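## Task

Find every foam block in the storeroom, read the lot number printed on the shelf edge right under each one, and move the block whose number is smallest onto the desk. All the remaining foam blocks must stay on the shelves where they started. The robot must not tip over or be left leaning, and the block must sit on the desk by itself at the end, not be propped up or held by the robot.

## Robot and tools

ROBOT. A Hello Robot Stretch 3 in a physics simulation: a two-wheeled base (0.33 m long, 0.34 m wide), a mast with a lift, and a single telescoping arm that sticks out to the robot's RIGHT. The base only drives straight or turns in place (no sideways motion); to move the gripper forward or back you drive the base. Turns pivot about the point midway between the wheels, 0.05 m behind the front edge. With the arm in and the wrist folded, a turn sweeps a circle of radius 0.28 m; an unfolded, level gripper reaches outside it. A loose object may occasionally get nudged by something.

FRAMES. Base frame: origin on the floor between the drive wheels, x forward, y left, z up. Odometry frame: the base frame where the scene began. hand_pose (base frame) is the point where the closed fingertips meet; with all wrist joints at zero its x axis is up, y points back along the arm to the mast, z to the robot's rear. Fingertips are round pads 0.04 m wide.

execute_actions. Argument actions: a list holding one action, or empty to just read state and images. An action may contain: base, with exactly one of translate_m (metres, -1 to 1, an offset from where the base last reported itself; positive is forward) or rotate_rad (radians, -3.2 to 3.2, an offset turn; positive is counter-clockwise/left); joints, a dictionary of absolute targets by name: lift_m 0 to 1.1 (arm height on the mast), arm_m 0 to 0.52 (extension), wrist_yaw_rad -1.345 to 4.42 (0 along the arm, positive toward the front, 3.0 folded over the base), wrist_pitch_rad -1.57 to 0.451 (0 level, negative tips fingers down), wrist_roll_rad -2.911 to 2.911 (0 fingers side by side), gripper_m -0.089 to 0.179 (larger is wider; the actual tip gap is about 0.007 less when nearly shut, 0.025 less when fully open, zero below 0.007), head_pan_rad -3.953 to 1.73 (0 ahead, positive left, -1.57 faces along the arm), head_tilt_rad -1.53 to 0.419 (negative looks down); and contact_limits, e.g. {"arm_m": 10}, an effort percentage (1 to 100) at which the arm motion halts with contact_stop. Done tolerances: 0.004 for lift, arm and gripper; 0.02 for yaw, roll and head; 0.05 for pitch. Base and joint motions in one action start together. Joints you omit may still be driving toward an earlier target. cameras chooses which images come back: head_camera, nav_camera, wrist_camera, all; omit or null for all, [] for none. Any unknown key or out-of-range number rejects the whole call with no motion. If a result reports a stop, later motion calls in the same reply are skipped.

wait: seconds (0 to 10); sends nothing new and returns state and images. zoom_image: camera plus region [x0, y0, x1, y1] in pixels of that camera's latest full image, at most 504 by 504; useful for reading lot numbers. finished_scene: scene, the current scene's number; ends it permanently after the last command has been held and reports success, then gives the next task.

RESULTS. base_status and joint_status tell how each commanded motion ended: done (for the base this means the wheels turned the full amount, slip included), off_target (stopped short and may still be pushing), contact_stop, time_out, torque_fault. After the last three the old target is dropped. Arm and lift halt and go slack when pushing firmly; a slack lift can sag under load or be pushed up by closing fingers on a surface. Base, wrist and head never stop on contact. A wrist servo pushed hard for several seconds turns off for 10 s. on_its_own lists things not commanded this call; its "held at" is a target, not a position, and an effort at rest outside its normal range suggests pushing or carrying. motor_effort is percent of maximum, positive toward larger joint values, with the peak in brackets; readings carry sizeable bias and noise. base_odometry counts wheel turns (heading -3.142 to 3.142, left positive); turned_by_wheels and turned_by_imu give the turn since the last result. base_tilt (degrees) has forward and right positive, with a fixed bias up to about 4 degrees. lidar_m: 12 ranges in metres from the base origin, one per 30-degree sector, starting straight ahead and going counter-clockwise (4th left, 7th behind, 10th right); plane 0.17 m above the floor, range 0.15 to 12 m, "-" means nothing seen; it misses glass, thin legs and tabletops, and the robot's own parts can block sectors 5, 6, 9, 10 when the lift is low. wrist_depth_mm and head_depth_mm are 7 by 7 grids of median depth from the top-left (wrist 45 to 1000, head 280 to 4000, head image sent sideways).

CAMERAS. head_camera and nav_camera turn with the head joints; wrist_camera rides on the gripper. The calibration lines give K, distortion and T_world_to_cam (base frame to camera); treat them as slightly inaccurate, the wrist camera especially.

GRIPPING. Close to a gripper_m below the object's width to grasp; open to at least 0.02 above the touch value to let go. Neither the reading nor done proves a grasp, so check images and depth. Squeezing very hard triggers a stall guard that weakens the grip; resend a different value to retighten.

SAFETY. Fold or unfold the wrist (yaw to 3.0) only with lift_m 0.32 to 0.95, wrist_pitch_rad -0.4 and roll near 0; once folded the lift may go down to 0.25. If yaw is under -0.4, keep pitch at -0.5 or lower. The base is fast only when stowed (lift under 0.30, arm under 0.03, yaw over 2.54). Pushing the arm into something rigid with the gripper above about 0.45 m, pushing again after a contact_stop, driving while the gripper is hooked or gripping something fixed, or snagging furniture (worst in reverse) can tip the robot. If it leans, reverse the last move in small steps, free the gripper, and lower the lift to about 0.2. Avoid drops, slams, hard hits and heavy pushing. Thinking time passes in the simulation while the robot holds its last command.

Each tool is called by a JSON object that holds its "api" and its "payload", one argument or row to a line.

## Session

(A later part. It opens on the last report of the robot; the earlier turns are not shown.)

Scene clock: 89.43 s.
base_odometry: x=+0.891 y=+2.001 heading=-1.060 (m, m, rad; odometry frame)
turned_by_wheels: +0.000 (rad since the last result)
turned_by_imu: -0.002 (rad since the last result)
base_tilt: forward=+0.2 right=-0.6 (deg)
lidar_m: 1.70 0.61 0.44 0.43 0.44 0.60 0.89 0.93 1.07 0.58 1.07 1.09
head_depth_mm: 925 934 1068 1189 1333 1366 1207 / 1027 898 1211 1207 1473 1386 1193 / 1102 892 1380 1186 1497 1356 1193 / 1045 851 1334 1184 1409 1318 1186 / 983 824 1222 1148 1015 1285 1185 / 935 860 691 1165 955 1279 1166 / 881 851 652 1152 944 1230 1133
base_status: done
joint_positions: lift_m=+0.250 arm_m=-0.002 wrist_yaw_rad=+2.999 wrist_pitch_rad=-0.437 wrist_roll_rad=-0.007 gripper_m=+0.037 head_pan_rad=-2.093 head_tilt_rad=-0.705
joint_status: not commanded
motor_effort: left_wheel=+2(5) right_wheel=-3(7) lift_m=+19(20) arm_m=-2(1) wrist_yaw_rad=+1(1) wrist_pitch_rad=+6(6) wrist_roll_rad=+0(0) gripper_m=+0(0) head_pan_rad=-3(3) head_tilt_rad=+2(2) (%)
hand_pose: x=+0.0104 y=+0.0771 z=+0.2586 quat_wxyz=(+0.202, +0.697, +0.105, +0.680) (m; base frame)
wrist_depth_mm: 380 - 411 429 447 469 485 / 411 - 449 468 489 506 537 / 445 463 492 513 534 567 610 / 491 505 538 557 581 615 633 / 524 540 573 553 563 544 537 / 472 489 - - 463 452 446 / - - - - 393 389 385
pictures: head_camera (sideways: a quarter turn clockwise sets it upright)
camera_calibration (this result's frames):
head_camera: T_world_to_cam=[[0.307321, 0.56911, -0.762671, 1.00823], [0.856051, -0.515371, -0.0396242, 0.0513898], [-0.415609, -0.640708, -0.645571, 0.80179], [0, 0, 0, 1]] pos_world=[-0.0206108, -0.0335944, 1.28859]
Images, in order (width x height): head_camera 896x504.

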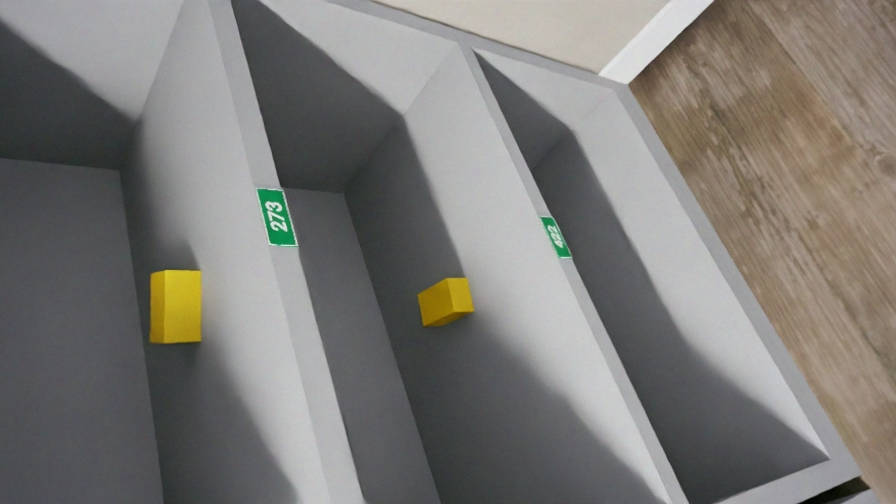

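{"api": "execute_actions", "payload": {
  "actions": [
    {"base":{"translate_m":1},"joints":{"head_pan_rad":0,"head_tilt_rad":-0.4}}
  ],
  "cameras": []
}}

{"api": "execute_actions", "payload": {
  "actions": [
    {"base":{"translate_m":1}}
  ],
  "cameras": []
}}

{"api": "execute_actions", "payload": {
  "actions": [
    {"base":{"translate_m":1}}
  ],
  "cameras": []
}}

{"api": "execute_actions", "payload": {
  "actions": [
    {"base":{"translate_m":0.25}}
  ],
  "cameras": []
}}

{"api": "execute_actions", "payload": {
  "actions": [
    {"base":{"rotate_rad":-1.6}}
  ],
  "cameras": []
}}

{"api": "execute_actions", "payload": {
  "actions": [
    {"base":{"translate_m":1}}
  ],
  "cameras": []
}}

{"api": "execute_actions", "payload": {
  "actions": [
    {"base":{"translate_m":0.85}}
  ],
  "cameras": []
}}

{"api": "execute_actions", "payload": {
  "actions": [
    {"base":{"rotate_rad":-1.6}}
  ],
  "cameras": []
}}

{"api": "execute_actions", "payload": {
  "actions": [
    {"base":{"translate_m":1}}
  ],
  "cameras": []
}}

{"api": "execute_actions", "payload": {
  "actions": [
    {"base":{"translate_m":1}}
  ],
  "cameras": ["head_camera"]
}}

Scene clock: 115.57 s.
base_odometry: x=+1.381 y=+1.129 heading=-1.060 (m, m, rad; odometry frame)
turned_by_wheels: +0.000 (rad since the last result)
turned_by_imu: +0.001 (rad since the last result)
base_tilt: forward=+0.1 right=-0.5 (deg)
lidar_m: 1.70 0.62 0.45 0.43 0.45 0.61 1.67 1.08 1.06 0.58 1.06 1.03
head_depth_mm: 1551 1649 1747 1877 1935 1675 1407 / 2482 2655 2785 2926 2078 1761 1428 / 2448 2594 2783 2985 2346 1744 1424 / 2461 2627 2791 2982 2300 1745 1428 / 2403 2577 2748 2966 2294 1732 1408 / 2404 2547 2718 2794 2265 1744 1417 / 1701 1703 1695 1684 1687 1628 1408
base_status: done
joint_positions: lift_m=+0.250 arm_m=-0.002 wrist_yaw_rad=+2.999 wrist_pitch_rad=-0.437 wrist_roll_rad=-0.007 gripper_m=+0.037 head_pan_rad=-0.007 head_tilt_rad=-0.408
joint_status: all done
motor_effort: left_wheel=+2(9) right_wheel=-2(4) lift_m=+20(19) arm_m=-2(2) wrist_yaw_rad=+1(1) wrist_pitch_rad=+6(6) wrist_roll_rad=+0(0) gripper_m=+0(0) head_pan_rad=+4(44) head_tilt_rad=+3(20) (%)
hand_pose: x=+0.0104 y=+0.0771 z=+0.2586 quat_wxyz=(+0.202, +0.697, +0.105, +0.680) (m; base frame)
wrist_depth_mm: 384 - 413 432 457 471 492 / 415 - 452 469 495 520 539 / 448 466 497 517 539 572 605 / 499 515 549 556 588 619 632 / 534 536 571 555 571 537 532 / 483 491 - - 462 451 443 / - - - - 393 387 388
pictures: none
No camera images: the call's "cameras" was empty. Leave "cameras" out to get every camera's image.

Scene clock: 120.60 s.
base_odometry: x=+1.870 y=+0.257 heading=-1.059 (m, m, rad; odometry frame)
turned_by_wheels: +0.000 (rad since the last result)
turned_by_imu: +0.002 (rad since the last result)
base_tilt: forward=+0.1 right=-0.4 (deg)
lidar_m: 1.70 0.62 0.45 0.43 0.45 0.62 1.69 1.13 1.06 0.57 1.06 0.98
head_depth_mm: 1611 1703 1836 2007 2143 1768 1433 / 1594 1704 1828 1973 2114 1761 1431 / 1573 1685 1800 1963 2104 1743 1422 / 1576 1685 1796 1946 2091 1762 1425 / 1557 1664 1794 1928 2074 1738 1421 / 1559 1664 1782 1930 2047 1742 1416 / 1545 1625 1674 1685 1675 1632 1402
base_status: done
joint_positions: lift_m=+0.250 arm_m=-0.002 wrist_yaw_rad=+2.999 wrist_pitch_rad=-0.437 wrist_roll_rad=-0.007 gripper_m=+0.037 head_pan_rad=-0.007 head_tilt_rad=-0.408
joint_status: not commanded
motor_effort: left_wheel=+2(9) right_wheel=-2(4) lift_m=+19(19) arm_m=-2(2) wrist_yaw_rad=+0(1) wrist_pitch_rad=+6(6) wrist_roll_rad=+0(0) gripper_m=+0(0) head_pan_rad=+4(4) head_tilt_rad=+3(3) (%)
hand_pose: x=+0.0104 y=+0.0771 z=+0.2586 quat_wxyz=(+0.202, +0.697, +0.105, +0.680) (m; base frame)
wrist_depth_mm: 387 - 414 438 456 470 496 / 419 - 457 477 497 518 543 / 453 475 500 520 543 578 618 / 496 512 540 563 586 620 644 / 522 547 570 555 571 540 530 / 481 492 - - 461 451 441 / - - - - 391 390 385
pictures: none
No camera images: the call's "cameras" was empty. Leave "cameras" out to get every camera's image.

Scene clock: 125.63 s.
base_odometry: x=+2.359 y=-0.615 heading=-1.059 (m, m, rad; odometry frame)
turned_by_wheels: +0.000 (rad since the last result)
turned_by_imu: +0.002 (rad since the last result)
base_tilt: forward=+0.1 right=-0.6 (deg)
lidar_m: 0.85 0.62 0.45 0.43 0.45 0.62 1.72 1.18 0.60 0.64 1.22 0.88
head_depth_mm: 718 767 827 890 967 1062 1176 / 716 762 819 885 963 1052 1171 / 710 758 816 880 959 1048 1148 / 706 756 811 877 948 1036 1149 / 702 750 804 868 943 1027 1134 / 700 744 800 865 934 1022 1125 / 696 740 796 857 928 1013 1117
base_status: done
joint_positions: lift_m=+0.250 arm_m=-0.002 wrist_yaw_rad=+2.999 wrist_pitch_rad=-0.437 wrist_roll_rad=-0.007 gripper_m=+0.037 head_pan_rad=-0.007 head_tilt_rad=-0.408
joint_status: not commanded
motor_effort: left_wheel=+1(8) right_wheel=-2(3) lift_m=+19(19) arm_m=-1(1) wrist_yaw_rad=+1(1) wrist_pitch_rad=+6(6) wrist_roll_rad=+0(0) gripper_m=-1(0) head_pan_rad=+4(4) head_tilt_rad=+3(3) (%)
hand_pose: x=+0.0104 y=+0.0771 z=+0.2586 quat_wxyz=(+0.202, +0.697, +0.105, +0.680) (m; base frame)
wrist_depth_mm: 391 - 420 439 455 468 492 / 422 - 459 474 500 518 550 / 457 474 502 518 549 567 603 / 506 520 548 556 593 605 639 / 531 547 572 553 565 545 532 / 475 493 - - 460 455 447 / - - - - 394 393 385
pictures: none
No camera images: the call's "cameras" was empty. Leave "cameras" out to get every camera's image.

Scene clock: 128.23 s.
base_odometry: x=+2.482 y=-0.833 heading=-1.059 (m, m, rad; odometry frame)
turned_by_wheels: +0.000 (rad since the last result)
turned_by_imu: +0.000 (rad since the last result)
base_tilt: forward=+0.1 right=-0.6 (deg)
lidar_m: 0.60 0.62 0.45 0.43 0.45 0.62 1.71 1.41 0.71 2.36 0.86 0.63
head_depth_mm: 497 531 569 617 670 733 812 / 494 528 566 612 667 729 803 / 492 523 563 607 661 725 799 / 489 521 559 603 655 717 793 / 487 519 556 600 651 713 787 / 484 516 552 596 646 707 778 / 481 513 550 593 644 701 773
base_status: done
joint_positions: lift_m=+0.250 arm_m=-0.002 wrist_yaw_rad=+2.999 wrist_pitch_rad=-0.437 wrist_roll_rad=-0.007 gripper_m=+0.037 head_pan_rad=-0.007 head_tilt_rad=-0.407
joint_status: not commanded
motor_effort: left_wheel=+1(9) right_wheel=-1(3) lift_m=+19(19) arm_m=-2(2) wrist_yaw_rad=+1(1) wrist_pitch_rad=+6(6) wrist_roll_rad=+0(0) gripper_m=+0(1) head_pan_rad=+5(4) head_tilt_rad=+3(3) (%)
hand_pose: x=+0.0104 y=+0.0771 z=+0.2586 quat_wxyz=(+0.202, +0.697, +0.105, +0.680) (m; base frame)
wrist_depth_mm: 392 - 419 435 452 477 493 / 424 - 453 476 493 523 539 / 461 478 500 522 537 579 586 / 500 521 543 562 600 617 616 / 534 546 572 562 560 541 543 / 474 486 - - 459 455 449 / - - - - 391 384 386
pictures: none
No camera images: the call's "cameras" was empty. Leave "cameras" out to get every camera's image.

Scene clock: 130.50 s.
base_odometry: x=+2.482 y=-0.833 heading=-2.659 (m, m, rad; odometry frame)
turned_by_wheels: -1.600 (rad since the last result)
turned_by_imu: -1.576 (rad since the last result)
base_tilt: forward=+0.0 right=-0.5 (deg)
lidar_m: 2.63 0.89 0.63 0.60 0.62 0.45 0.44 0.45 0.60 1.53 1.41 0.70
head_depth_mm: 2854 2991 990 993 1000 1007 1011 / 2869 3138 3221 3215 2323 1649 1352 / 2881 3052 3279 3387 2318 1768 1427 / 2854 3050 3215 3426 2309 1746 1421 / 2802 2968 3217 3352 2302 1742 1418 / 2774 2933 3164 3321 2284 1748 1410 / 2666 2591 2576 2596 2186 1750 1418
base_status: done
joint_positions: lift_m=+0.250 arm_m=-0.002 wrist_yaw_rad=+2.999 wrist_pitch_rad=-0.437 wrist_roll_rad=-0.007 gripper_m=+0.037 head_pan_rad=-0.007 head_tilt_rad=-0.407
joint_status: not commanded
motor_effort: left_wheel=+2(10) right_wheel=-3(7) lift_m=+19(19) arm_m=-2(2) wrist_yaw_rad=+1(1) wrist_pitch_rad=+6(6) wrist_roll_rad=+0(0) gripper_m=-1(0) head_pan_rad=+4(4) head_tilt_rad=+3(3) (%)
hand_pose: x=+0.0104 y=+0.0771 z=+0.2586 quat_wxyz=(+0.202, +0.697, +0.105, +0.680) (m; base frame)
wrist_depth_mm: 520 - 573 598 622 652 704 / 556 - 608 638 674 716 763 / 601 633 666 709 727 787 806 / 589 669 699 692 684 667 668 / 551 585 571 552 565 531 534 / 480 492 - - 464 449 446 / - - - - 394 390 385
pictures: none
No camera images: the call's "cameras" was empty. Leave "cameras" out to get every camera's image.

Scene clock: 135.53 s.
base_odometry: x=+1.596 y=-1.297 heading=-2.659 (m, m, rad; odometry frame)
turned_by_wheels: +0.000 (rad since the last result)
turned_by_imu: +0.002 (rad since the last result)
base_tilt: forward=+0.1 right=-0.7 (deg)
lidar_m: 2.31 0.92 0.66 0.63 0.65 0.87 1.43 0.57 0.40 0.39 2.72 2.02
head_depth_mm: 2023 2166 2298 2046 2183 1780 1426 / 2009 2149 2294 2481 2331 1760 1423 / 2001 2140 2298 2452 2311 1752 1432 / 1974 2123 2259 2477 2306 1764 1427 / 1963 2094 2242 2403 2306 1736 1415 / 1949 2061 2219 2432 2286 1742 1407 / 1937 2043 2212 2342 2256 1743 1411
base_status: done
joint_positions: lift_m=+0.250 arm_m=-0.002 wrist_yaw_rad=+2.999 wrist_pitch_rad=-0.437 wrist_roll_rad=-0.007 gripper_m=+0.037 head_pan_rad=-0.007 head_tilt_rad=-0.407
joint_status: not commanded
motor_effort: left_wheel=+2(10) right_wheel=-3(4) lift_m=+19(19) arm_m=-1(2) wrist_yaw_rad=+0(1) wrist_pitch_rad=+6(6) wrist_roll_rad=+0(0) gripper_m=+0(0) head_pan_rad=+4(5) head_tilt_rad=+3(3) (%)
hand_pose: x=+0.0104 y=+0.0771 z=+0.2586 quat_wxyz=(+0.202, +0.697, +0.105, +0.680) (m; base frame)
wrist_depth_mm: 536 - 578 602 643 664 705 / 583 - 644 676 716 743 793 / 631 646 704 714 761 794 805 / 671 678 697 701 670 675 651 / 578 568 588 560 574 536 529 / 480 486 - - 465 453 448 / - - - - 393 388 387
pictures: none
No camera images: the call's "cameras" was empty. Leave "cameras" out to get every camera's image.

Scene clock: 140.07 s.
base_odometry: x=+0.843 y=-1.691 heading=-2.659 (m, m, rad; odometry frame)
turned_by_wheels: +0.000 (rad since the last result)
turned_by_imu: +0.001 (rad since the last result)
base_tilt: forward=-0.1 right=-0.5 (deg)
lidar_m: 1.47 0.95 0.68 0.65 0.67 0.91 2.28 0.90 1.13 2.91 1.68 1.27
head_depth_mm: 1268 1365 1463 1576 1728 1777 1438 / 1263 1343 1446 1570 1692 1778 1423 / 1247 1339 1431 1557 1683 1764 1419 / 1235 1328 1420 1542 1664 1749 1422 / 1234 1326 1406 1523 1648 1745 1414 / 1215 1303 1399 1502 1645 1699 1418 / 1218 1297 1381 1501 1621 1699 1408
base_status: done
joint_positions: lift_m=+0.250 arm_m=-0.002 wrist_yaw_rad=+2.999 wrist_pitch_rad=-0.437 wrist_roll_rad=-0.007 gripper_m=+0.037 head_pan_rad=-0.007 head_tilt_rad=-0.407
joint_status: not commanded
motor_effort: left_wheel=+2(9) right_wheel=-2(4) lift_m=+20(19) arm_m=-2(2) wrist_yaw_rad=+1(1) wrist_pitch_rad=+6(6) wrist_roll_rad=+0(0) gripper_m=+0(0) head_pan_rad=+5(4) head_tilt_rad=+3(2) (%)
hand_pose: x=+0.0104 y=+0.0771 z=+0.2586 quat_wxyz=(+0.202, +0.697, +0.105, +0.680) (m; base frame)
wrist_depth_mm: 555 - 606 638 674 687 736 / 610 - 663 690 737 778 804 / 649 672 717 745 791 817 853 / 689 684 706 690 685 668 661 / 575 578 583 546 565 549 537 / 479 484 - - 466 452 447 / - - - - 393 388 386
pictures: none
No camera images: the call's "cameras" was empty. Leave "cameras" out to get every camera's image.

Scene clock: 142.40 s.
base_odometry: x=+0.843 y=-1.691 heading=+2.024 (m, m, rad; odometry frame)
turned_by_wheels: -1.600 (rad since the last result)
turned_by_imu: -1.576 (rad since the last result)
base_tilt: forward=+0.2 right=-0.6 (deg)
lidar_m: 2.64 1.68 1.27 1.46 0.98 0.69 0.65 0.67 0.88 2.12 0.90 1.10
head_depth_mm: 1832 1837 1855 1861 1880 1722 1428 / 2402 2420 2452 2445 2232 1769 1432 / 3419 3338 3616 3155 2325 1761 1424 / 3468 3760 - 3357 2326 1751 1419 / 3389 3639 3890 3367 2302 1747 1423 / 3373 3621 3881 3331 2299 1760 1419 / 3370 3589 3872 3325 2272 1747 1408
base_status: done
joint_positions: lift_m=+0.250 arm_m=-0.002 wrist_yaw_rad=+2.999 wrist_pitch_rad=-0.437 wrist_roll_rad=-0.007 gripper_m=+0.037 head_pan_rad=-0.007 head_tilt_rad=-0.407
joint_status: not commanded
motor_effort: left_wheel=+2(10) right_wheel=-2(6) lift_m=+19(19) arm_m=-2(2) wrist_yaw_rad=+1(1) wrist_pitch_rad=+6(6) wrist_roll_rad=+0(1) gripper_m=+0(0) head_pan_rad=+4(4) head_tilt_rad=+2(2) (%)
hand_pose: x=+0.0104 y=+0.0771 z=+0.2586 quat_wxyz=(+0.202, +0.697, +0.105, +0.680) (m; base frame)
wrist_depth_mm: - - - - - - - / - - - - - - - / 906 940 928 903 911 887 866 / 743 714 706 687 675 673 651 / 576 570 584 558 561 547 537 / 477 491 - - 468 448 450 / - - - - 394 390 386
pictures: none
No camera images: the call's "cameras" was empty. Leave "cameras" out to get every camera's image.

Scene clock: 147.43 s.
base_odometry: x=+0.405 y=-0.792 heading=+2.024 (m, m, rad; odometry frame)
turned_by_wheels: +0.000 (rad since the last result)
turned_by_imu: +0.002 (rad since the last result)
base_tilt: forward=+0.1 right=-0.6 (deg)
lidar_m: 2.49 2.24 0.97 1.07 1.08 1.74 1.65 1.69 0.80 0.77 0.79 1.04
head_depth_mm: 1717 1730 1750 1760 1765 1711 1429 / 2254 2308 2304 2339 2202 1769 1426 / 2640 2821 2856 2890 2326 1774 1425 / 2645 2837 3029 3159 2309 1755 1409 / 2579 2762 2982 3136 2277 1759 1413 / 2510 2595 2659 2808 2274 1747 1413 / 2545 2703 2868 3004 2275 1747 1420
base_status: done
joint_positions: lift_m=+0.250 arm_m=-0.002 wrist_yaw_rad=+2.999 wrist_pitch_rad=-0.437 wrist_roll_rad=-0.007 gripper_m=+0.037 head_pan_rad=-0.007 head_tilt_rad=-0.407
joint_status: not commanded
motor_effort: left_wheel=+2(10) right_wheel=-2(5) lift_m=+19(19) arm_m=-2(2) wrist_yaw_rad=+1(0) wrist_pitch_rad=+6(6) wrist_roll_rad=+0(0) gripper_m=+0(0) head_pan_rad=+3(4) head_tilt_rad=+3(3) (%)
hand_pose: x=+0.0104 y=+0.0771 z=+0.2586 quat_wxyz=(+0.202, +0.697, +0.105, +0.680) (m; base frame)
wrist_depth_mm: - - - - - - - / - - - - - - - / 991 919 951 927 906 872 853 / 729 725 702 684 688 669 655 / 575 569 595 550 567 536 528 / 475 487 - - 458 456 448 / - - - - 391 388 383
pictures: none
No camera images: the call's "cameras" was empty. Leave "cameras" out to get every camera's image.

Scene clock: 152.47 s.
base_odometry: x=-0.033 y=+0.107 heading=+2.024 (m, m, rad; odometry frame)
turned_by_wheels: +0.000 (rad since the last result)
turned_by_imu: +0.002 (rad since the last result)
base_tilt: forward=+0.1 right=-0.5 (deg)
lidar_m: 1.64 1.98 1.62 1.06 1.06 1.62 2.64 1.07 0.75 0.72 0.74 0.97
head_depth_mm: 1467 1554 1632 1657 1666 1672 1436 / 1786 1889 1852 1880 2003 1774 1428 / 1777 1905 2026 2138 2188 1760 1413 / 1741 1890 1995 2121 2165 1740 1416 / 1729 1882 1979 2098 2166 1743 1414 / 1625 1824 1702 1751 1894 1735 1413 / 1385 1788 1902 1844 2123 1745 1408
base_status: done
joint_positions: lift_m=+0.250 arm_m=-0.002 wrist_yaw_rad=+2.999 wrist_pitch_rad=-0.437 wrist_roll_rad=-0.007 gripper_m=+0.037 head_pan_rad=-0.007 head_tilt_rad=-0.407
joint_status: not commanded
motor_effort: left_wheel=+2(9) right_wheel=-2(4) lift_m=+19(20) arm_m=-2(2) wrist_yaw_rad=+1(1) wrist_pitch_rad=+6(6) wrist_roll_rad=+0(0) gripper_m=+0(0) head_pan_rad=+4(4) head_tilt_rad=+3(3) (%)
hand_pose: x=+0.0104 y=+0.0771 z=+0.2586 quat_wxyz=(+0.202, +0.697, +0.105, +0.680) (m; base frame)
wrist_depth_mm: - - - - - - - / - - - - - - - / - 941 939 917 916 865 877 / 734 694 689 692 681 668 662 / 570 577 580 550 557 540 532 / 474 489 - - 466 451 446 / - - - - 395 391 385
pictures: head_camera (sideways: a quarter turn clockwise sets it upright)
camera_calibration (this result's frames):
head_camera: T_world_to_cam=[[-0.394912, -0.0147479, -0.918601, 1.21584], [0.037375, 0.998786, -0.0321029, 0.0466058], [0.917959, -0.0470105, -0.393881, 0.466184], [0, 0, 0, 1]] pos_world=[0.0504702, -0.00670264, 1.30199]
Images, in order (width x height): head_camera 896x504.

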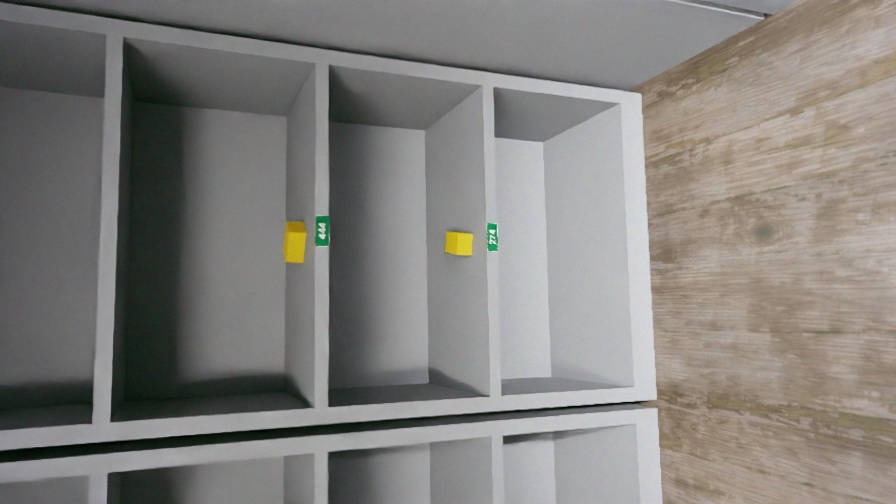

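{"api": "execute_actions", "payload": {
  "actions": [
    {"base":{"translate_m":1}}
  ],
  "cameras": []
}}

{"api": "execute_actions", "payload": {
  "actions": [
    {"base":{"rotate_rad":1.64},"joints":{"head_pan_rad":-1.4,"head_tilt_rad":-0.8}}
  ],
  "cameras": []
}}

{"api": "execute_actions", "payload": {
  "actions": [
    {"base":{"translate_m":0.9}}
  ],
  "cameras": ["head_camera"]
}}

Scene clock: 163.40 s.
base_odometry: x=-0.472 y=+1.006 heading=+2.024 (m, m, rad; odometry frame)
turned_by_wheels: +0.000 (rad since the last result)
turned_by_imu: +0.001 (rad since the last result)
base_tilt: forward=+0.1 right=-0.6 (deg)
lidar_m: 1.08 0.67 1.32 1.59 1.46 1.63 3.61 1.00 0.70 0.67 0.69 0.88
head_depth_mm: 714 1005 1082 832 1258 1053 926 / 722 992 1063 832 1237 1048 923 / 732 978 1052 770 1223 1012 891 / 743 971 1045 817 1204 1037 892 / 760 962 1029 813 1196 1039 887 / 773 952 1021 807 1192 1034 886 / 794 940 1000 800 975 968 860
base_status: done
joint_positions: lift_m=+0.250 arm_m=-0.002 wrist_yaw_rad=+2.999 wrist_pitch_rad=-0.437 wrist_roll_rad=-0.007 gripper_m=+0.037 head_pan_rad=-0.007 head_tilt_rad=-0.407
joint_status: not commanded
motor_effort: left_wheel=+1(8) right_wheel=-2(4) lift_m=+20(19) arm_m=-2(2) wrist_yaw_rad=+1(1) wrist_pitch_rad=+6(6) wrist_roll_rad=+0(0) gripper_m=+0(0) head_pan_rad=+4(4) head_tilt_rad=+2(3) (%)
hand_pose: x=+0.0104 y=+0.0771 z=+0.2586 quat_wxyz=(+0.202, +0.697, +0.105, +0.680) (m; base frame)
wrist_depth_mm: - - - - - - - / - - - - - - 936 / 998 917 942 924 906 813 705 / 725 713 699 706 686 671 604 / 573 564 592 555 567 541 533 / 478 487 - - 461 454 443 / - - - - 393 391 385
pictures: none
No camera images: the call's "cameras" was empty. Leave "cameras" out to get every camera's image.

Scene clock: 165.70 s.
base_odometry: x=-0.472 y=+1.006 heading=-2.619 (m, m, rad; odometry frame)
turned_by_wheels: +1.640 (rad since the last result)
turned_by_imu: +1.614 (rad since the last result)
base_tilt: forward=+0.0 right=-0.4 (deg)
lidar_m: 1.60 1.46 1.63 2.39 0.93 0.69 0.67 0.70 0.87 0.83 0.67 1.33
head_depth_mm: 891 711 1164 1088 977 1274 1164 / 902 707 1189 1078 1362 1267 1166 / 912 702 1207 1080 1382 1272 1155 / 917 695 1207 1072 1385 1279 1151 / 804 685 986 1011 1240 1283 1144 / 588 652 752 888 1124 1297 1139 / 575 660 1187 1030 1414 1293 1141
base_status: done
joint_positions: lift_m=+0.250 arm_m=-0.002 wrist_yaw_rad=+2.999 wrist_pitch_rad=-0.437 wrist_roll_rad=-0.007 gripper_m=+0.037 head_pan_rad=-1.393 head_tilt_rad=-0.790
joint_status: all done
motor_effort: left_wheel=-1(7) right_wheel=+0(7) lift_m=+19(19) arm_m=-2(2) wrist_yaw_rad=+1(1) wrist_pitch_rad=+6(6) wrist_roll_rad=+0(0) gripper_m=+0(0) head_pan_rad=-3(42) head_tilt_rad=-3(21) (%)
hand_pose: x=+0.0104 y=+0.0771 z=+0.2586 quat_wxyz=(+0.202, +0.697, +0.105, +0.680) (m; base frame)
wrist_depth_mm: 893 - - - - - - / 901 - - - - - - / 860 944 925 923 880 890 878 / 731 713 701 700 683 668 660 / 574 574 589 550 567 539 530 / 476 488 - - 463 450 448 / - - - - 390 388 386
pictures: none
No camera images: the call's "cameras" was empty. Leave "cameras" out to get every camera's image.

Scene clock: 170.40 s.
base_odometry: x=-1.252 y=+0.556 heading=-2.619 (m, m, rad; odometry frame)
turned_by_wheels: +0.000 (rad since the last result)
turned_by_imu: +0.001 (rad since the last result)
base_tilt: forward=+0.1 right=-0.5 (deg)
lidar_m: 0.70 0.73 0.94 0.94 2.17 1.61 1.57 0.91 0.87 0.95 0.71 0.72
head_depth_mm: 909 713 1192 1093 1357 1282 1166 / 921 708 1209 1047 1392 1274 1156 / 921 699 1211 1074 1377 1287 1155 / 933 694 1232 1065 1403 1296 1146 / 891 720 1140 1050 1335 1299 1150 / 673 683 803 967 1440 1299 1146 / 603 1154 1367 1586 1509 1295 1145
base_status: done
joint_positions: lift_m=+0.250 arm_m=-0.002 wrist_yaw_rad=+2.999 wrist_pitch_rad=-0.437 wrist_roll_rad=-0.007 gripper_m=+0.037 head_pan_rad=-1.393 head_tilt_rad=-0.790
joint_status: not commanded
motor_effort: left_wheel=-2(5) right_wheel=+1(5) lift_m=+19(19) arm_m=-3(2) wrist_yaw_rad=+1(1) wrist_pitch_rad=+6(6) wrist_roll_rad=+0(0) gripper_m=+0(0) head_pan_rad=-3(4) head_tilt_rad=-3(4) (%)
hand_pose: x=+0.0104 y=+0.0771 z=+0.2586 quat_wxyz=(+0.202, +0.697, +0.105, +0.680) (m; base frame)
wrist_depth_mm: - - - - - - 712 / - - - - - - 732 / - 919 940 933 911 866 737 / 714 714 699 690 676 678 647 / 571 569 582 555 568 542 528 / 488 488 - - 459 453 447 / - - - - 390 391 383
pictures: head_camera (sideways: a quarter turn clockwise sets it upright)
camera_calibration (this result's frames):
head_camera: T_world_to_cam=[[-0.142556, 0.695271, -0.704469, 0.935117], [0.986179, 0.160487, -0.0411702, 0.0526042], [0.0844339, -0.700601, -0.70854, 0.880642], [0, 0, 0, 1]] pos_world=[0.00707286, -0.0416228, 1.2849]
Images, in order (width x height): head_camera 896x504.

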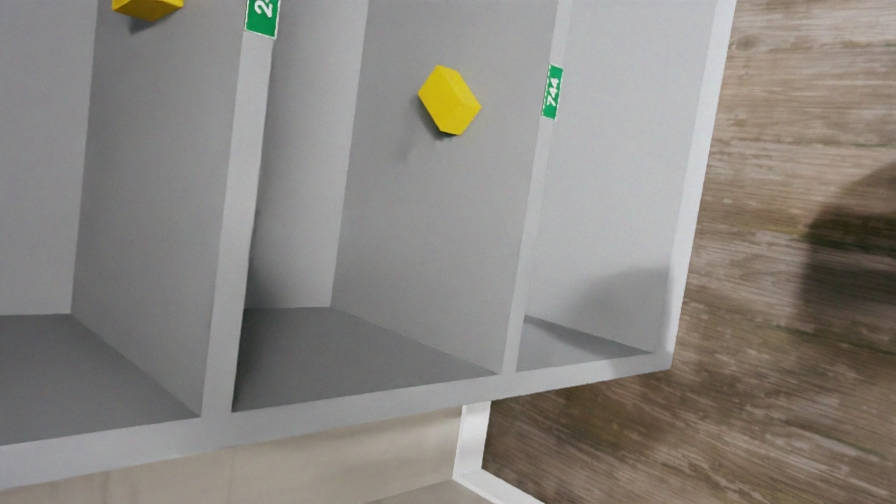

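{"api": "execute_actions", "payload": {
  "actions": [
    {"base":{"translate_m":-0.18},"joints":{"lift_m":0.93,"wrist_pitch_rad":-0.4}}
  ],
  "cameras": []
}}

{"api": "execute_actions", "payload": {
  "actions": [
    {"joints":{"wrist_yaw_rad":0,"gripper_m":0.15,"head_pan_rad":-1.57,"head_tilt_rad":-0.6}}
  ],
  "cameras": []
}}

{"api": "execute_actions", "payload": {
  "actions": [
    {"joints":{"wrist_pitch_rad":-0.3,"lift_m":0.99,"arm_m":0.15}}
  ],
  "cameras": ["head_camera","wrist_camera"]
}}

Scene clock: 187.13 s.
base_odometry: x=-1.096 y=+0.646 heading=-2.619 (m, m, rad; odometry frame)
turned_by_wheels: +0.000 (rad since the last result)
turned_by_imu: -0.002 (rad since the last result)
base_tilt: forward=+0.2 right=-0.5 (deg)
lidar_m: 0.88 0.92 1.00 1.45 1.92 1.43 1.38 1.45 0.76 1.10 0.79 0.91
head_depth_mm: 901 714 1187 1094 - - 1164 / 917 704 1202 1085 - - 1147 / 916 701 1212 1046 965 - - / 927 696 1229 1041 - - 1173 / 942 719 1243 1069 1430 1256 1146 / 945 714 1230 1057 1398 1296 1147 / 871 740 997 1018 1247 1302 1135
base_status: done
joint_positions: lift_m=+0.930 arm_m=-0.002 wrist_yaw_rad=+2.999 wrist_pitch_rad=-0.419 wrist_roll_rad=-0.007 gripper_m=+0.037 head_pan_rad=-1.393 head_tilt_rad=-0.790
joint_status: all done
motor_effort: left_wheel=-1(9) right_wheel=+1(3) lift_m=+28(30) arm_m=-2(2) wrist_yaw_rad=+0(1) wrist_pitch_rad=+8(10) wrist_roll_rad=+0(0) gripper_m=-1(0) head_pan_rad=-3(3) head_tilt_rad=-3(4) (%)
hand_pose: x=+0.0107 y=+0.0794 z=+0.9422 quat_wxyz=(+0.196, +0.698, +0.098, +0.682) (m; base frame)
wrist_depth_mm: - - - - - - 880 / - - - - - - 894 / - - - - - - 929 / - - - - - - 920 / - - - - - - 967 / - - - - - - 931 / - - - - - - 954
pictures: none
No camera images: the call's "cameras" was empty. Leave "cameras" out to get every camera's image.

Scene clock: 189.63 s.
base_odometry: x=-1.096 y=+0.646 heading=-2.619 (m, m, rad; odometry frame)
turned_by_wheels: +0.000 (rad since the last result)
turned_by_imu: +0.000 (rad since the last result)
base_tilt: forward=+0.0 right=-0.6 (deg)
lidar_m: 0.88 0.92 1.00 1.45 1.92 1.43 1.39 1.45 0.76 1.10 0.79 0.91
head_depth_mm: 926 1009 784 1103 1040 - - / 926 1008 776 1248 1097 - - / 920 1000 768 1254 1133 - - / 920 1001 764 1254 1127 - - / 921 1000 759 1247 1026 1298 1194 / 917 999 753 1249 1064 1306 1190 / 916 995 746 1239 1040 1304 1187
base_status: not commanded
joint_positions: lift_m=+0.930 arm_m=-0.002 wrist_yaw_rad=+0.003 wrist_pitch_rad=-0.419 wrist_roll_rad=-0.007 gripper_m=+0.150 head_pan_rad=-1.563 head_tilt_rad=-0.607
joint_status: all done
motor_effort: left_wheel=-1(1) right_wheel=+1(0) lift_m=+28(28) arm_m=-2(2) wrist_yaw_rad=-1(1) wrist_pitch_rad=+8(8) wrist_roll_rad=+0(0) gripper_m=-1(82) head_pan_rad=-3(19) head_tilt_rad=+3(15) (%)
hand_pose: x=-0.0210 y=-0.3669 z=+0.9422 quat_wxyz=(+0.695, +0.149, -0.689, -0.146) (m; base frame)
wrist_depth_mm: 507 671 707 510 596 542 410 / 408 407 397 392 392 389 395 / 517 754 924 894 922 657 443 / 532 749 959 974 963 663 477 / 586 705 792 749 776 620 539 / 1000 657 655 650 641 - 624 / 987 876 - - - 716 -
pictures: none
No camera images: the call's "cameras" was empty. Leave "cameras" out to get every camera's image.

Scene clock: 192.00 s.
base_odometry: x=-1.096 y=+0.646 heading=-2.619 (m, m, rad; odometry frame)
turned_by_wheels: +0.000 (rad since the last result)
turned_by_imu: +0.000 (rad since the last result)
base_tilt: forward=+0.1 right=-0.5 (deg)
lidar_m: 0.88 0.92 1.00 1.45 1.91 1.43 1.38 1.45 0.76 1.10 0.79 0.91
head_depth_mm: 924 1002 - - 1034 1034 1193 / 925 1003 - - 1036 1320 1206 / 922 1001 - - 1029 1324 1206 / 919 998 - - 1017 1320 1196 / 918 995 759 1243 1023 1309 1194 / 919 993 751 1251 1048 1312 1191 / 913 997 743 1241 1044 1292 1190
base_status: not commanded
joint_positions: lift_m=+0.990 arm_m=+0.150 wrist_yaw_rad=+0.001 wrist_pitch_rad=-0.320 wrist_roll_rad=-0.007 gripper_m=+0.150 head_pan_rad=-1.563 head_tilt_rad=-0.606
joint_status: all done
motor_effort: left_wheel=-1(1) right_wheel=+1(0) lift_m=+28(30) arm_m=+2(1) wrist_yaw_rad=-1(1) wrist_pitch_rad=+9(10) wrist_roll_rad=+0(0) gripper_m=+0(0) head_pan_rad=-3(3) head_tilt_rad=+2(2) (%)
hand_pose: x=-0.0212 y=-0.5304 z=+1.0250 quat_wxyz=(+0.701, +0.114, -0.695, -0.112) (m; base frame)
wrist_depth_mm: 515 632 634 635 621 611 433 / 518 667 669 660 667 648 435 / 485 512 488 415 463 450 406 / 344 334 327 321 317 309 304 / 478 462 877 883 852 298 399 / 514 635 820 809 802 - 440 / 492 644 680 637 663 628 414
pictures: head_camera (sideways: a quarter turn clockwise sets it upright), wrist_camera
camera_calibration (this result's frames):
head_camera: T_world_to_cam=[[-0.0218558, 0.568292, -0.822537, 1.08828], [0.999171, -0.0158373, -0.0374912, 0.0477448], [-0.0343327, -0.822675, -0.567475, 0.697869], [0, 0, 0, 1]] pos_world=[0.0000395962, -0.0435829, 1.29296]
wrist_camera: T_world_to_cam=[[-0.998232, -0.0317468, -0.0502571, 0.0233648], [0.029531, 0.468901, -0.882757, 1.19402], [0.0515903, -0.88268, -0.467134, 0.17943], [0, 0, 0, 1]] pos_world=[-0.0211939, -0.400754, 1.13902]
Images, in order (width x height): head_camera 896x504, wrist_camera 644x364.

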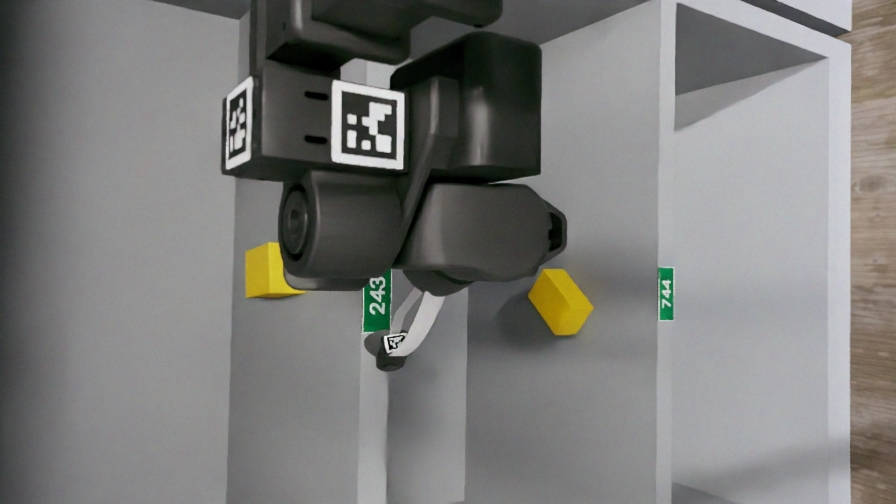

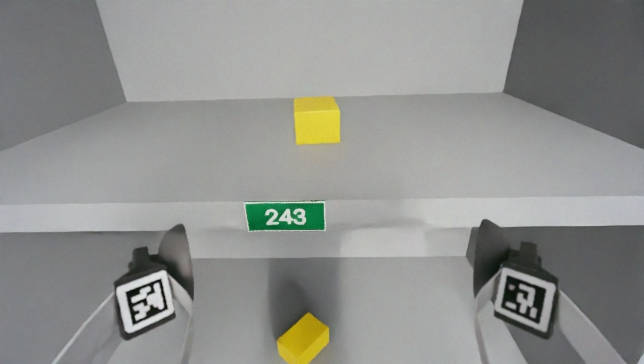

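{"api": "execute_actions", "payload": {
  "actions": [
    {"base":{"translate_m":0.025},"joints":{"arm_m":0.44,"lift_m":0.98}}
  ],
  "cameras": ["wrist_camera"]
}}

{"api": "execute_actions", "payload": {
  "actions": [
    {"joints":{"gripper_m":0.035}}
  ],
  "cameras": []
}}

{"api": "execute_actions", "payload": {
  "actions": [
    {"joints":{"lift_m":1.01}}
  ],
  "cameras": []
}}

{"api": "execute_actions", "payload": {
  "actions": [
    {"joints":{"arm_m":0.0}}
  ],
  "cameras": ["wrist_camera"]
}}

Scene clock: 207.13 s.
base_odometry: x=-1.117 y=+0.634 heading=-2.619 (m, m, rad; odometry frame)
turned_by_wheels: +0.000 (rad since the last result)
turned_by_imu: -0.001 (rad since the last result)
base_tilt: forward=+0.1 right=-0.6 (deg)
lidar_m: 0.85 0.89 0.99 1.45 1.95 1.45 1.41 1.47 0.77 1.10 0.78 0.88
head_depth_mm: 923 993 - 1252 1044 1094 1192 / 919 985 713 1258 1070 1321 1201 / 921 - 727 1251 1059 1320 1208 / 920 983 704 1248 1031 1309 1198 / 920 995 738 1243 1022 1308 1199 / 920 995 750 1240 1043 1305 1187 / 917 996 745 1225 1044 1278 1187
base_status: done
joint_positions: lift_m=+0.980 arm_m=+0.440 wrist_yaw_rad=+0.001 wrist_pitch_rad=-0.320 wrist_roll_rad=-0.007 gripper_m=+0.150 head_pan_rad=-1.563 head_tilt_rad=-0.606
joint_status: all done
motor_effort: left_wheel=-1(3) right_wheel=+0(5) lift_m=+19(26) arm_m=+2(2) wrist_yaw_rad=-1(1) wrist_pitch_rad=+9(9) wrist_roll_rad=+0(0) gripper_m=+0(0) head_pan_rad=-3(2) head_tilt_rad=+2(2) (%)
hand_pose: x=-0.0213 y=-0.8204 z=+1.0156 quat_wxyz=(+0.701, +0.114, -0.695, -0.112) (m; base frame)
wrist_depth_mm: 378 373 375 373 366 366 365 / 406 399 401 398 396 394 386 / 430 426 418 413 414 417 407 / 317 311 305 214 290 288 281 / 236 240 231 159 166 229 217 / 188 191 184 154 160 - 176 / 161 150 153 152 151 144 147
pictures: wrist_camera
camera_calibration (this result's frames):
wrist_camera: T_world_to_cam=[[-0.998241, -0.0314657, -0.0502533, 0.0138416], [0.0296661, 0.468781, -0.882816, 1.32162], [0.0513362, -0.882754, -0.467023, -0.0811472], [0, 0, 0, 1]] pos_world=[-0.0212244, -0.690749, 1.12955]
Images, in order (width x height): wrist_camera 644x364.

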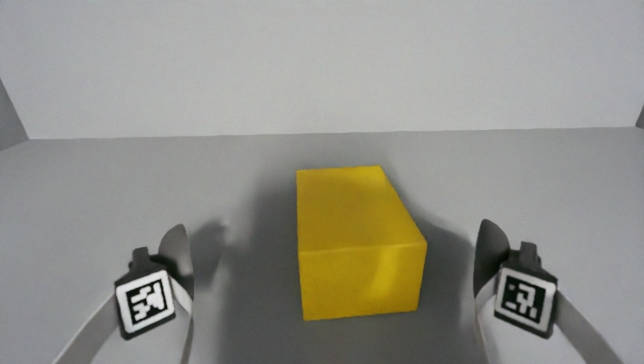

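Scene clock: 208.77 s.
base_odometry: x=-1.117 y=+0.634 heading=-2.619 (m, m, rad; odometry frame)
turned_by_wheels: +0.000 (rad since the last result)
turned_by_imu: +0.000 (rad since the last result)
base_tilt: forward=+0.0 right=-0.5 (deg)
lidar_m: 0.86 0.89 0.99 1.45 1.95 1.46 1.41 1.47 0.77 1.10 0.78 0.88
head_depth_mm: 928 1005 - 1244 1038 1089 1194 / 923 990 715 1247 1062 1320 1205 / 923 - 728 1257 1059 1327 1204 / 923 984 704 1250 1036 1314 1201 / 918 1002 755 1249 1026 1313 1193 / 923 994 749 1240 1047 1302 1187 / 919 992 743 1236 1041 1266 1186
base_status: not commanded
joint_positions: lift_m=+0.980 arm_m=+0.440 wrist_yaw_rad=+0.001 wrist_pitch_rad=-0.320 wrist_roll_rad=-0.007 gripper_m=+0.036 head_pan_rad=-1.563 head_tilt_rad=-0.606
joint_status: all done
motor_effort: left_wheel=-1(1) right_wheel=+1(1) lift_m=+19(19) arm_m=+2(3) wrist_yaw_rad=-1(1) wrist_pitch_rad=+9(9) wrist_roll_rad=+0(0) gripper_m=-11(85) head_pan_rad=-3(3) head_tilt_rad=+2(2) (%)
hand_pose: x=-0.0213 y=-0.8204 z=+1.0156 quat_wxyz=(+0.701, +0.114, -0.695, -0.112) (m; base frame)
wrist_depth_mm: 376 377 369 372 368 366 362 / 406 404 400 398 394 393 391 / 426 422 422 412 414 413 405 / 315 312 305 200 292 288 283 / 235 233 230 150 216 219 216 / 188 185 - 157 157 177 175 / 155 155 153 152 150 148 147
pictures: none
No camera images: the call's "cameras" was empty. Leave "cameras" out to get every camera's image.

Scene clock: 209.83 s.
base_odometry: x=-1.117 y=+0.634 heading=-2.619 (m, m, rad; odometry frame)
turned_by_wheels: +0.000 (rad since the last result)
turned_by_imu: +0.000 (rad since the last result)
base_tilt: forward=+0.0 right=-0.5 (deg)
lidar_m: 0.85 0.89 0.99 1.44 1.95 1.45 1.41 1.47 0.77 1.10 0.78 0.88
head_depth_mm: 925 - 699 1166 1044 1089 1202 / 924 - 774 1250 1073 1317 1204 / 908 - 768 1250 1059 1316 1204 / 920 - 722 1253 1038 1317 1204 / 921 1004 754 1243 1024 1310 1197 / 916 997 751 1236 1044 1313 1192 / 919 994 745 1238 1040 1282 1189
base_status: not commanded
joint_positions: lift_m=+1.010 arm_m=+0.440 wrist_yaw_rad=+0.001 wrist_pitch_rad=-0.320 wrist_roll_rad=-0.007 gripper_m=+0.036 head_pan_rad=-1.563 head_tilt_rad=-0.606
joint_status: all done
motor_effort: left_wheel=-1(1) right_wheel=+1(0) lift_m=+28(29) arm_m=+3(3) wrist_yaw_rad=-1(1) wrist_pitch_rad=+9(9) wrist_roll_rad=+0(0) gripper_m=-11(11) head_pan_rad=-3(2) head_tilt_rad=+2(2) (%)
hand_pose: x=-0.0213 y=-0.8204 z=+1.0450 quat_wxyz=(+0.701, +0.114, -0.695, -0.112) (m; base frame)
wrist_depth_mm: 377 374 373 370 366 367 362 / 407 400 404 400 392 392 388 / 434 437 429 428 429 423 417 / 381 377 369 203 353 349 342 / 285 283 287 151 263 267 263 / 229 225 - 157 156 215 213 / 190 189 186 184 182 181 179
pictures: none
No camera images: the call's "cameras" was empty. Leave "cameras" out to get every camera's image.

Scene clock: 214.27 s.
base_odometry: x=-1.117 y=+0.634 heading=-2.619 (m, m, rad; odometry frame)
turned_by_wheels: +0.000 (rad since the last result)
turned_by_imu: -0.001 (rad since the last result)
base_tilt: forward=+0.0 right=-0.5 (deg)
lidar_m: 0.85 0.89 0.99 1.45 1.95 1.46 1.41 1.48 0.77 1.10 0.78 0.88
head_depth_mm: 927 1016 861 - - - - / 920 1008 774 1232 - - - / 922 1004 772 - - - - / 919 995 764 - - - - / 919 996 759 1255 1053 1312 1195 / 920 997 752 1241 1044 1301 1187 / 921 994 747 1237 1040 1273 1186
base_status: not commanded
joint_positions: lift_m=+1.010 arm_m=+0.000 wrist_yaw_rad=+0.001 wrist_pitch_rad=-0.320 wrist_roll_rad=-0.007 gripper_m=+0.036 head_pan_rad=-1.563 head_tilt_rad=-0.606
joint_status: all done
motor_effort: left_wheel=-1(1) right_wheel=+1(1) lift_m=+28(28) arm_m=-4(6) wrist_yaw_rad=-1(1) wrist_pitch_rad=+9(9) wrist_roll_rad=+0(0) gripper_m=-11(11) head_pan_rad=-3(3) head_tilt_rad=+2(2) (%)
hand_pose: x=-0.0213 y=-0.3809 z=+1.0450 quat_wxyz=(+0.701, +0.114, -0.695, -0.112) (m; base frame)
wrist_depth_mm: 504 715 770 764 747 694 461 / 496 712 815 795 808 701 461 / 490 577 566 547 529 514 441 / 465 460 983 204 946 608 448 / 532 712 - 151 - 705 490 / 889 699 - 157 156 707 542 / 978 661 693 680 667 635 632
pictures: wrist_camera
camera_calibration (this result's frames):
wrist_camera: T_world_to_cam=[[-0.998241, -0.0314563, -0.0502533, 0.0291538], [0.0296705, 0.468781, -0.882816, 1.14159], [0.0513279, -0.882754, -0.467023, 0.32061], [0, 0, 0, 1]] pos_world=[-0.0212254, -0.251219, 1.15901]
Images, in order (width x height): wrist_camera 644x364.

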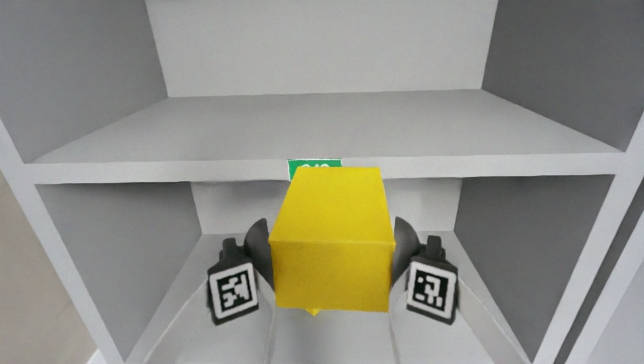

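{"api": "execute_actions", "payload": {
  "actions": [
    {"base":{"rotate_rad":1.6},"joints":{"lift_m":0.85,"wrist_pitch_rad":-0.4,"head_tilt_rad":-0.8}}
  ],
  "cameras": []
}}

{"api": "execute_actions", "payload": {
  "actions": [
    {"base":{"translate_m":0.75}}
  ],
  "cameras": []
}}

{"api": "execute_actions", "payload": {
  "actions": [
    {"base":{"rotate_rad":1.6}}
  ],
  "cameras": []
}}

{"api": "execute_actions", "payload": {
  "actions": [
    {"base":{"translate_m":-0.35}}
  ],
  "cameras": ["head_camera"]
}}

Scene clock: 227.23 s.
base_odometry: x=-1.117 y=+0.634 heading=-1.019 (m, m, rad; odometry frame)
turned_by_wheels: +1.600 (rad since the last result)
turned_by_imu: +1.581 (rad since the last result)
base_tilt: forward=+0.2 right=-0.7 (deg)
lidar_m: 2.19 1.89 1.45 1.41 1.47 0.77 1.10 0.78 0.88 0.85 0.90 0.99
head_depth_mm: 723 806 943 1120 1382 - - / 725 809 949 1130 1341 - - / 729 825 955 1134 1383 - - / 729 825 953 1056 - - - / 732 829 960 1137 1409 1301 1141 / 737 837 960 1156 1414 1310 1145 / 736 838 968 1145 1404 1298 1143
base_status: done
joint_positions: lift_m=+0.850 arm_m=+0.000 wrist_yaw_rad=+0.001 wrist_pitch_rad=-0.416 wrist_roll_rad=-0.007 gripper_m=+0.036 head_pan_rad=-1.563 head_tilt_rad=-0.790
joint_status: all done
motor_effort: left_wheel=-1(5) right_wheel=+1(4) lift_m=+19(26) arm_m=-4(4) wrist_yaw_rad=-1(1) wrist_pitch_rad=+7(8) wrist_roll_rad=+0(0) gripper_m=-11(11) head_pan_rad=-2(3) head_tilt_rad=-3(16) (%)
hand_pose: x=-0.0213 y=-0.3698 z=+0.8633 quat_wxyz=(+0.695, +0.147, -0.689, -0.146) (m; base frame)
wrist_depth_mm: 575 562 550 541 535 520 533 / 639 618 604 588 583 562 576 / 690 669 663 649 630 609 636 / 798 751 737 203 704 694 688 / 870 848 814 151 732 771 768 / - 998 - 157 155 889 858 / - - - - 971 992 968
pictures: none
No camera images: the call's "cameras" was empty. Leave "cameras" out to get every camera's image.

Scene clock: 236.03 s.
base_odometry: x=-0.724 y=-0.005 heading=-1.019 (m, m, rad; odometry frame)
turned_by_wheels: +0.000 (rad since the last result)
turned_by_imu: +0.000 (rad since the last result)
base_tilt: forward=+0.0 right=-0.5 (deg)
lidar_m: 2.87 1.82 1.40 1.36 1.45 1.44 1.49 1.20 0.92 0.52 0.46 0.59
head_depth_mm: 773 868 1001 1185 1424 - - / 786 890 1026 1193 1409 - - / 787 889 1030 1222 1449 - - / 787 896 1030 1136 - - - / 790 902 992 803 688 614 1133 / 796 899 977 799 667 576 506 / 796 904 983 793 666 574 504
base_status: done
joint_positions: lift_m=+0.850 arm_m=+0.000 wrist_yaw_rad=+0.001 wrist_pitch_rad=-0.416 wrist_roll_rad=-0.007 gripper_m=+0.036 head_pan_rad=-1.563 head_tilt_rad=-0.790
joint_status: not commanded
motor_effort: left_wheel=-1(3) right_wheel=+1(3) lift_m=+19(19) arm_m=-4(4) wrist_yaw_rad=-1(1) wrist_pitch_rad=+7(7) wrist_roll_rad=+0(0) gripper_m=-11(11) head_pan_rad=-3(3) head_tilt_rad=-3(3) (%)
hand_pose: x=-0.0213 y=-0.3698 z=+0.8633 quat_wxyz=(+0.695, +0.147, -0.689, -0.146) (m; base frame)
wrist_depth_mm: 628 624 608 601 598 565 561 / 684 690 668 656 642 607 609 / 741 707 704 708 706 660 654 / 521 519 512 203 763 735 715 / 414 405 407 150 788 830 804 / 338 335 - 157 156 913 891 / 287 283 283 - - - 976
pictures: none
No camera images: the call's "cameras" was empty. Leave "cameras" out to get every camera's image.

Scene clock: 241.23 s.
base_odometry: x=-0.724 y=-0.005 heading=+0.579 (m, m, rad; odometry frame)
turned_by_wheels: +1.599 (rad since the last result)
turned_by_imu: +1.498 (rad since the last result)
base_tilt: forward=+0.2 right=-0.6 (deg)
lidar_m: 1.37 1.43 1.43 1.54 1.25 0.91 0.91 0.45 0.59 2.88 1.92 1.41
head_depth_mm: 2470 1353 1019 816 690 - - / 2549 1336 1010 813 694 - - / 2505 1321 1002 832 678 - - / 2528 2744 2244 1814 - - - / 2505 2789 2224 1806 1508 1308 1147 / 2523 2732 2217 1789 1515 1290 1142 / 2526 2740 2188 1786 1497 1296 1141
base_status: rotate_rad off_target (by the wheels' count: +1.5986 of +1.6000)
joint_positions: lift_m=+0.850 arm_m=+0.000 wrist_yaw_rad=+0.001 wrist_pitch_rad=-0.417 wrist_roll_rad=-0.007 gripper_m=+0.036 head_pan_rad=-1.564 head_tilt_rad=-0.795
joint_status: not commanded
on_its_own: left_wheel is at rest, and its effort (-23) is outside its rest range (-18 to +18); right_wheel is at rest, and its effort (+22) is outside its rest range (-18 to +18)
motor_effort: left_wheel=-23(38) right_wheel=+22(33) lift_m=+20(20) arm_m=-2(4) wrist_yaw_rad=-1(2) wrist_pitch_rad=+8(8) wrist_roll_rad=+0(0) gripper_m=-11(11) head_pan_rad=-3(3) head_tilt_rad=-1(4) (%)
hand_pose: x=-0.0213 y=-0.3696 z=+0.8631 quat_wxyz=(+0.695, +0.147, -0.689, -0.146) (m; base frame)
wrist_depth_mm: - - - - - - - / - - - - - 967 927 / - - - - 654 646 624 / - - - 204 483 480 469 / - - - 151 378 382 378 / - - - 157 156 319 315 / - - - - 283 273 270
pictures: none
No camera images: the call's "cameras" was empty. Leave "cameras" out to get every camera's image.

Scene clock: 245.70 s.
base_odometry: x=-1.017 y=-0.196 heading=+0.578 (m, m, rad; odometry frame)
turned_by_wheels: -0.001 (rad since the last result)
turned_by_imu: -0.026 (rad since the last result)
base_tilt: forward=+0.1 right=-0.5 (deg)
lidar_m: 1.72 1.78 1.56 1.39 0.78 0.58 0.56 0.58 0.20 0.46 2.48 1.79
head_depth_mm: 1490 1336 1019 815 692 - - / 2088 1333 1010 813 694 - - / 2560 1332 1002 808 677 - - / 2561 1315 999 803 - - - / 2521 1296 990 801 668 575 506 / 2510 1304 983 795 668 575 507 / 2505 2696 2051 789 663 572 504
base_status: done
joint_positions: lift_m=+0.850 arm_m=+0.000 wrist_yaw_rad=+0.001 wrist_pitch_rad=-0.417 wrist_roll_rad=-0.007 gripper_m=+0.036 head_pan_rad=-1.564 head_tilt_rad=-0.795
joint_status: not commanded
on_its_own: left_wheel is at rest, and its effort (-29) is outside its rest range (-18 to +18)
motor_effort: left_wheel=-29(38) right_wheel=+12(17) lift_m=+20(21) arm_m=-2(2) wrist_yaw_rad=+0(1) wrist_pitch_rad=+8(8) wrist_roll_rad=+0(0) gripper_m=-10(12) head_pan_rad=-4(3) head_tilt_rad=-2(2) (%)
hand_pose: x=-0.0213 y=-0.3696 z=+0.8631 quat_wxyz=(+0.695, +0.147, -0.689, -0.146) (m; base frame)
wrist_depth_mm: - - - - - 879 601 / - - - - - 859 609 / - - 684 660 658 645 590 / - - 509 203 486 483 472 / - 407 411 151 379 384 380 / - 336 - 157 155 319 314 / 288 285 280 278 277 273 271
pictures: head_camera (sideways: a quarter turn clockwise sets it upright)
camera_calibration (this result's frames):
head_camera: T_world_to_cam=[[-0.0223954, 0.712279, -0.701539, 0.930566], [0.999107, -0.0092013, -0.0412369, 0.052612], [-0.0358272, -0.701837, -0.711437, 0.885143], [0, 0, 0, 1]] pos_world=[-0.0000123773, -0.0411127, 1.28472]
Images, in order (width x height): head_camera 896x504.

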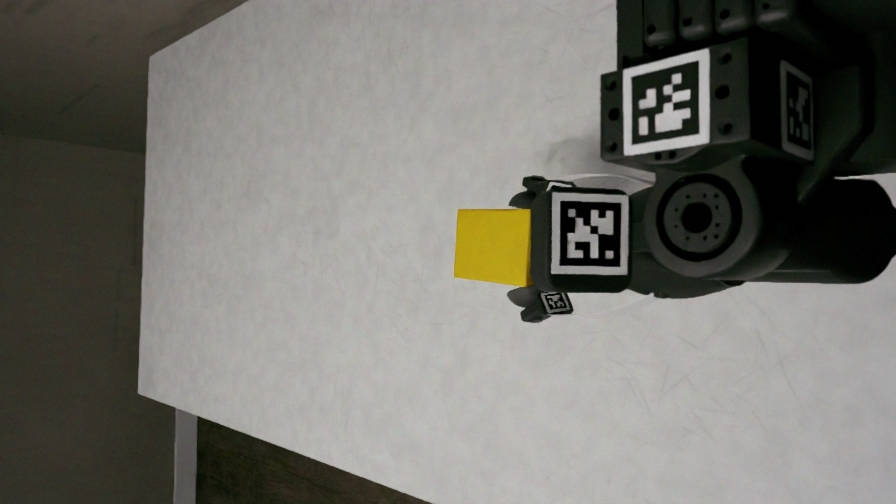

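Over the desk already (bumped it). Place.

{"api": "execute_actions", "payload": {
  "actions": [
    {"base":{"translate_m":0.01},"joints":{"arm_m":0.15,"lift_m":0.757}}
  ],
  "cameras": []
}}

{"api": "execute_actions", "payload": {
  "actions": [
    {"joints":{"gripper_m":0.13}}
  ],
  "cameras": []
}}

{"api": "execute_actions", "payload": {
  "actions": [
    {"joints":{"lift_m":0.87,"arm_m":0.0}}
  ],
  "cameras": ["wrist_camera"]
}}

{"api": "finished_scene", "payload": {
  "scene": 2
}}

Scene clock: 254.00 s.
base_odometry: x=-1.009 y=-0.191 heading=+0.578 (m, m, rad; odometry frame)
turned_by_wheels: +0.000 (rad since the last result)
turned_by_imu: -0.001 (rad since the last result)
base_tilt: forward=+0.1 right=-0.6 (deg)
lidar_m: 1.71 1.77 1.56 1.39 0.80 0.59 0.57 0.59 0.20 0.46 2.46 1.78
head_depth_mm: 1529 1369 1018 816 684 599 - / 2097 1327 1008 815 - - 508 / 2542 1326 1007 835 - 569 510 / 2530 1318 1000 839 - 567 508 / 2501 1297 994 802 670 576 508 / 2542 1353 985 793 665 576 505 / 2493 2759 2132 791 663 573 504
base_status: done
joint_positions: lift_m=+0.757 arm_m=+0.150 wrist_yaw_rad=+0.001 wrist_pitch_rad=-0.417 wrist_roll_rad=-0.007 gripper_m=+0.036 head_pan_rad=-1.564 head_tilt_rad=-0.795
joint_status: all done
motor_effort: left_wheel=-5(25) right_wheel=+4(21) lift_m=+20(19) arm_m=+3(3) wrist_yaw_rad=-1(1) wrist_pitch_rad=+8(8) wrist_roll_rad=+0(0) gripper_m=-11(11) head_pan_rad=-3(2) head_tilt_rad=-1(2) (%)
hand_pose: x=-0.0213 y=-0.5192 z=+0.7701 quat_wxyz=(+0.695, +0.148, -0.689, -0.146) (m; base frame)
wrist_depth_mm: - - - - - 895 609 / - - 686 694 646 624 566 / - 485 448 436 425 420 411 / - 333 327 203 318 311 307 / 269 263 267 150 247 249 246 / 219 218 - 158 155 208 205 / 187 186 183 182 180 178 177
pictures: none
No camera images: the call's "cameras" was empty. Leave "cameras" out to get every camera's image.

Scene clock: 255.43 s.
base_odometry: x=-1.009 y=-0.191 heading=+0.578 (m, m, rad; odometry frame)
turned_by_wheels: +0.000 (rad since the last result)
turned_by_imu: +0.000 (rad since the last result)
base_tilt: forward=+0.0 right=-0.5 (deg)
lidar_m: 1.71 1.78 1.55 1.38 0.80 0.59 0.57 0.59 0.20 0.46 2.45 1.78
head_depth_mm: 1520 1357 1014 818 682 598 - / 2092 1342 1010 814 - - 507 / 2534 1316 998 830 - 569 510 / 2520 1310 996 840 - 569 510 / 2539 1301 988 811 669 577 507 / 2495 1349 986 794 666 574 505 / 2523 2776 2136 791 663 572 504
base_status: not commanded
joint_positions: lift_m=+0.757 arm_m=+0.150 wrist_yaw_rad=+0.001 wrist_pitch_rad=-0.417 wrist_roll_rad=-0.007 gripper_m=+0.130 head_pan_rad=-1.564 head_tilt_rad=-0.795
joint_status: all done
motor_effort: left_wheel=-5(5) right_wheel=+4(4) lift_m=+19(20) arm_m=+2(3) wrist_yaw_rad=-1(1) wrist_pitch_rad=+8(8) wrist_roll_rad=+0(0) gripper_m=+0(81) head_pan_rad=-2(3) head_tilt_rad=-1(2) (%)
hand_pose: x=-0.0213 y=-0.5192 z=+0.7701 quat_wxyz=(+0.695, +0.148, -0.689, -0.146) (m; base frame)
wrist_depth_mm: - - - - - 912 609 / - - 704 675 648 629 557 / - 487 446 439 430 422 405 / - 336 330 324 320 312 309 / 269 265 261 192 253 259 246 / 220 222 215 158 203 - 206 / 189 180 184 165 176 174 177
pictures: none
No camera images: the call's "cameras" was empty. Leave "cameras" out to get every camera's image.

Scene clock: 257.80 s.
base_odometry: x=-1.009 y=-0.191 heading=+0.578 (m, m, rad; odometry frame)
turned_by_wheels: +0.000 (rad since the last result)
turned_by_imu: +0.000 (rad since the last result)
base_tilt: forward=+0.1 right=-0.6 (deg)
lidar_m: 1.71 1.77 1.55 1.39 0.80 0.59 0.57 0.59 0.20 0.46 2.46 1.78
head_depth_mm: 1518 1362 1018 817 714 - - / 2098 1336 1009 812 713 - - / 2574 1309 1007 808 674 - - / 2559 1311 1001 782 - - - / 2536 1307 985 802 671 576 507 / 2531 1349 980 796 665 575 506 / 2568 2724 2140 790 665 572 504
base_status: not commanded
joint_positions: lift_m=+0.870 arm_m=+0.000 wrist_yaw_rad=+0.001 wrist_pitch_rad=-0.417 wrist_roll_rad=-0.007 gripper_m=+0.130 head_pan_rad=-1.564 head_tilt_rad=-0.795
joint_status: all done
motor_effort: left_wheel=-5(5) right_wheel=+4(4) lift_m=+28(28) arm_m=-4(3) wrist_yaw_rad=-1(1) wrist_pitch_rad=+8(8) wrist_roll_rad=+0(0) gripper_m=+0(0) head_pan_rad=-2(3) head_tilt_rad=-2(1) (%)
hand_pose: x=-0.0213 y=-0.3697 z=+0.8826 quat_wxyz=(+0.695, +0.148, -0.689, -0.146) (m; base frame)
wrist_depth_mm: - - - - - 898 613 / - - - - - 870 619 / - - 786 724 702 687 609 / - - 538 528 525 515 507 / - 449 436 385 420 431 406 / - 368 354 347 347 - 336 / 326 297 303 296 295 284 290
pictures: wrist_camera
camera_calibration (this result's frames):
wrist_camera: T_world_to_cam=[[-0.998251, -0.0262468, -0.0529754, 0.0256201], [0.0296732, 0.552581, -0.832931, 0.979865], [0.0511349, -0.833046, -0.550835, 0.346965], [0, 0, 0, 1]] pos_world=[-0.0212426, -0.251744, 1.00864]
Images, in order (width x height): wrist_camera 644x364.

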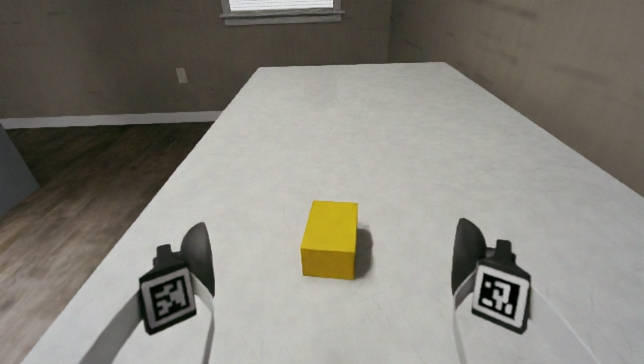

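The scene is finished: the task was done.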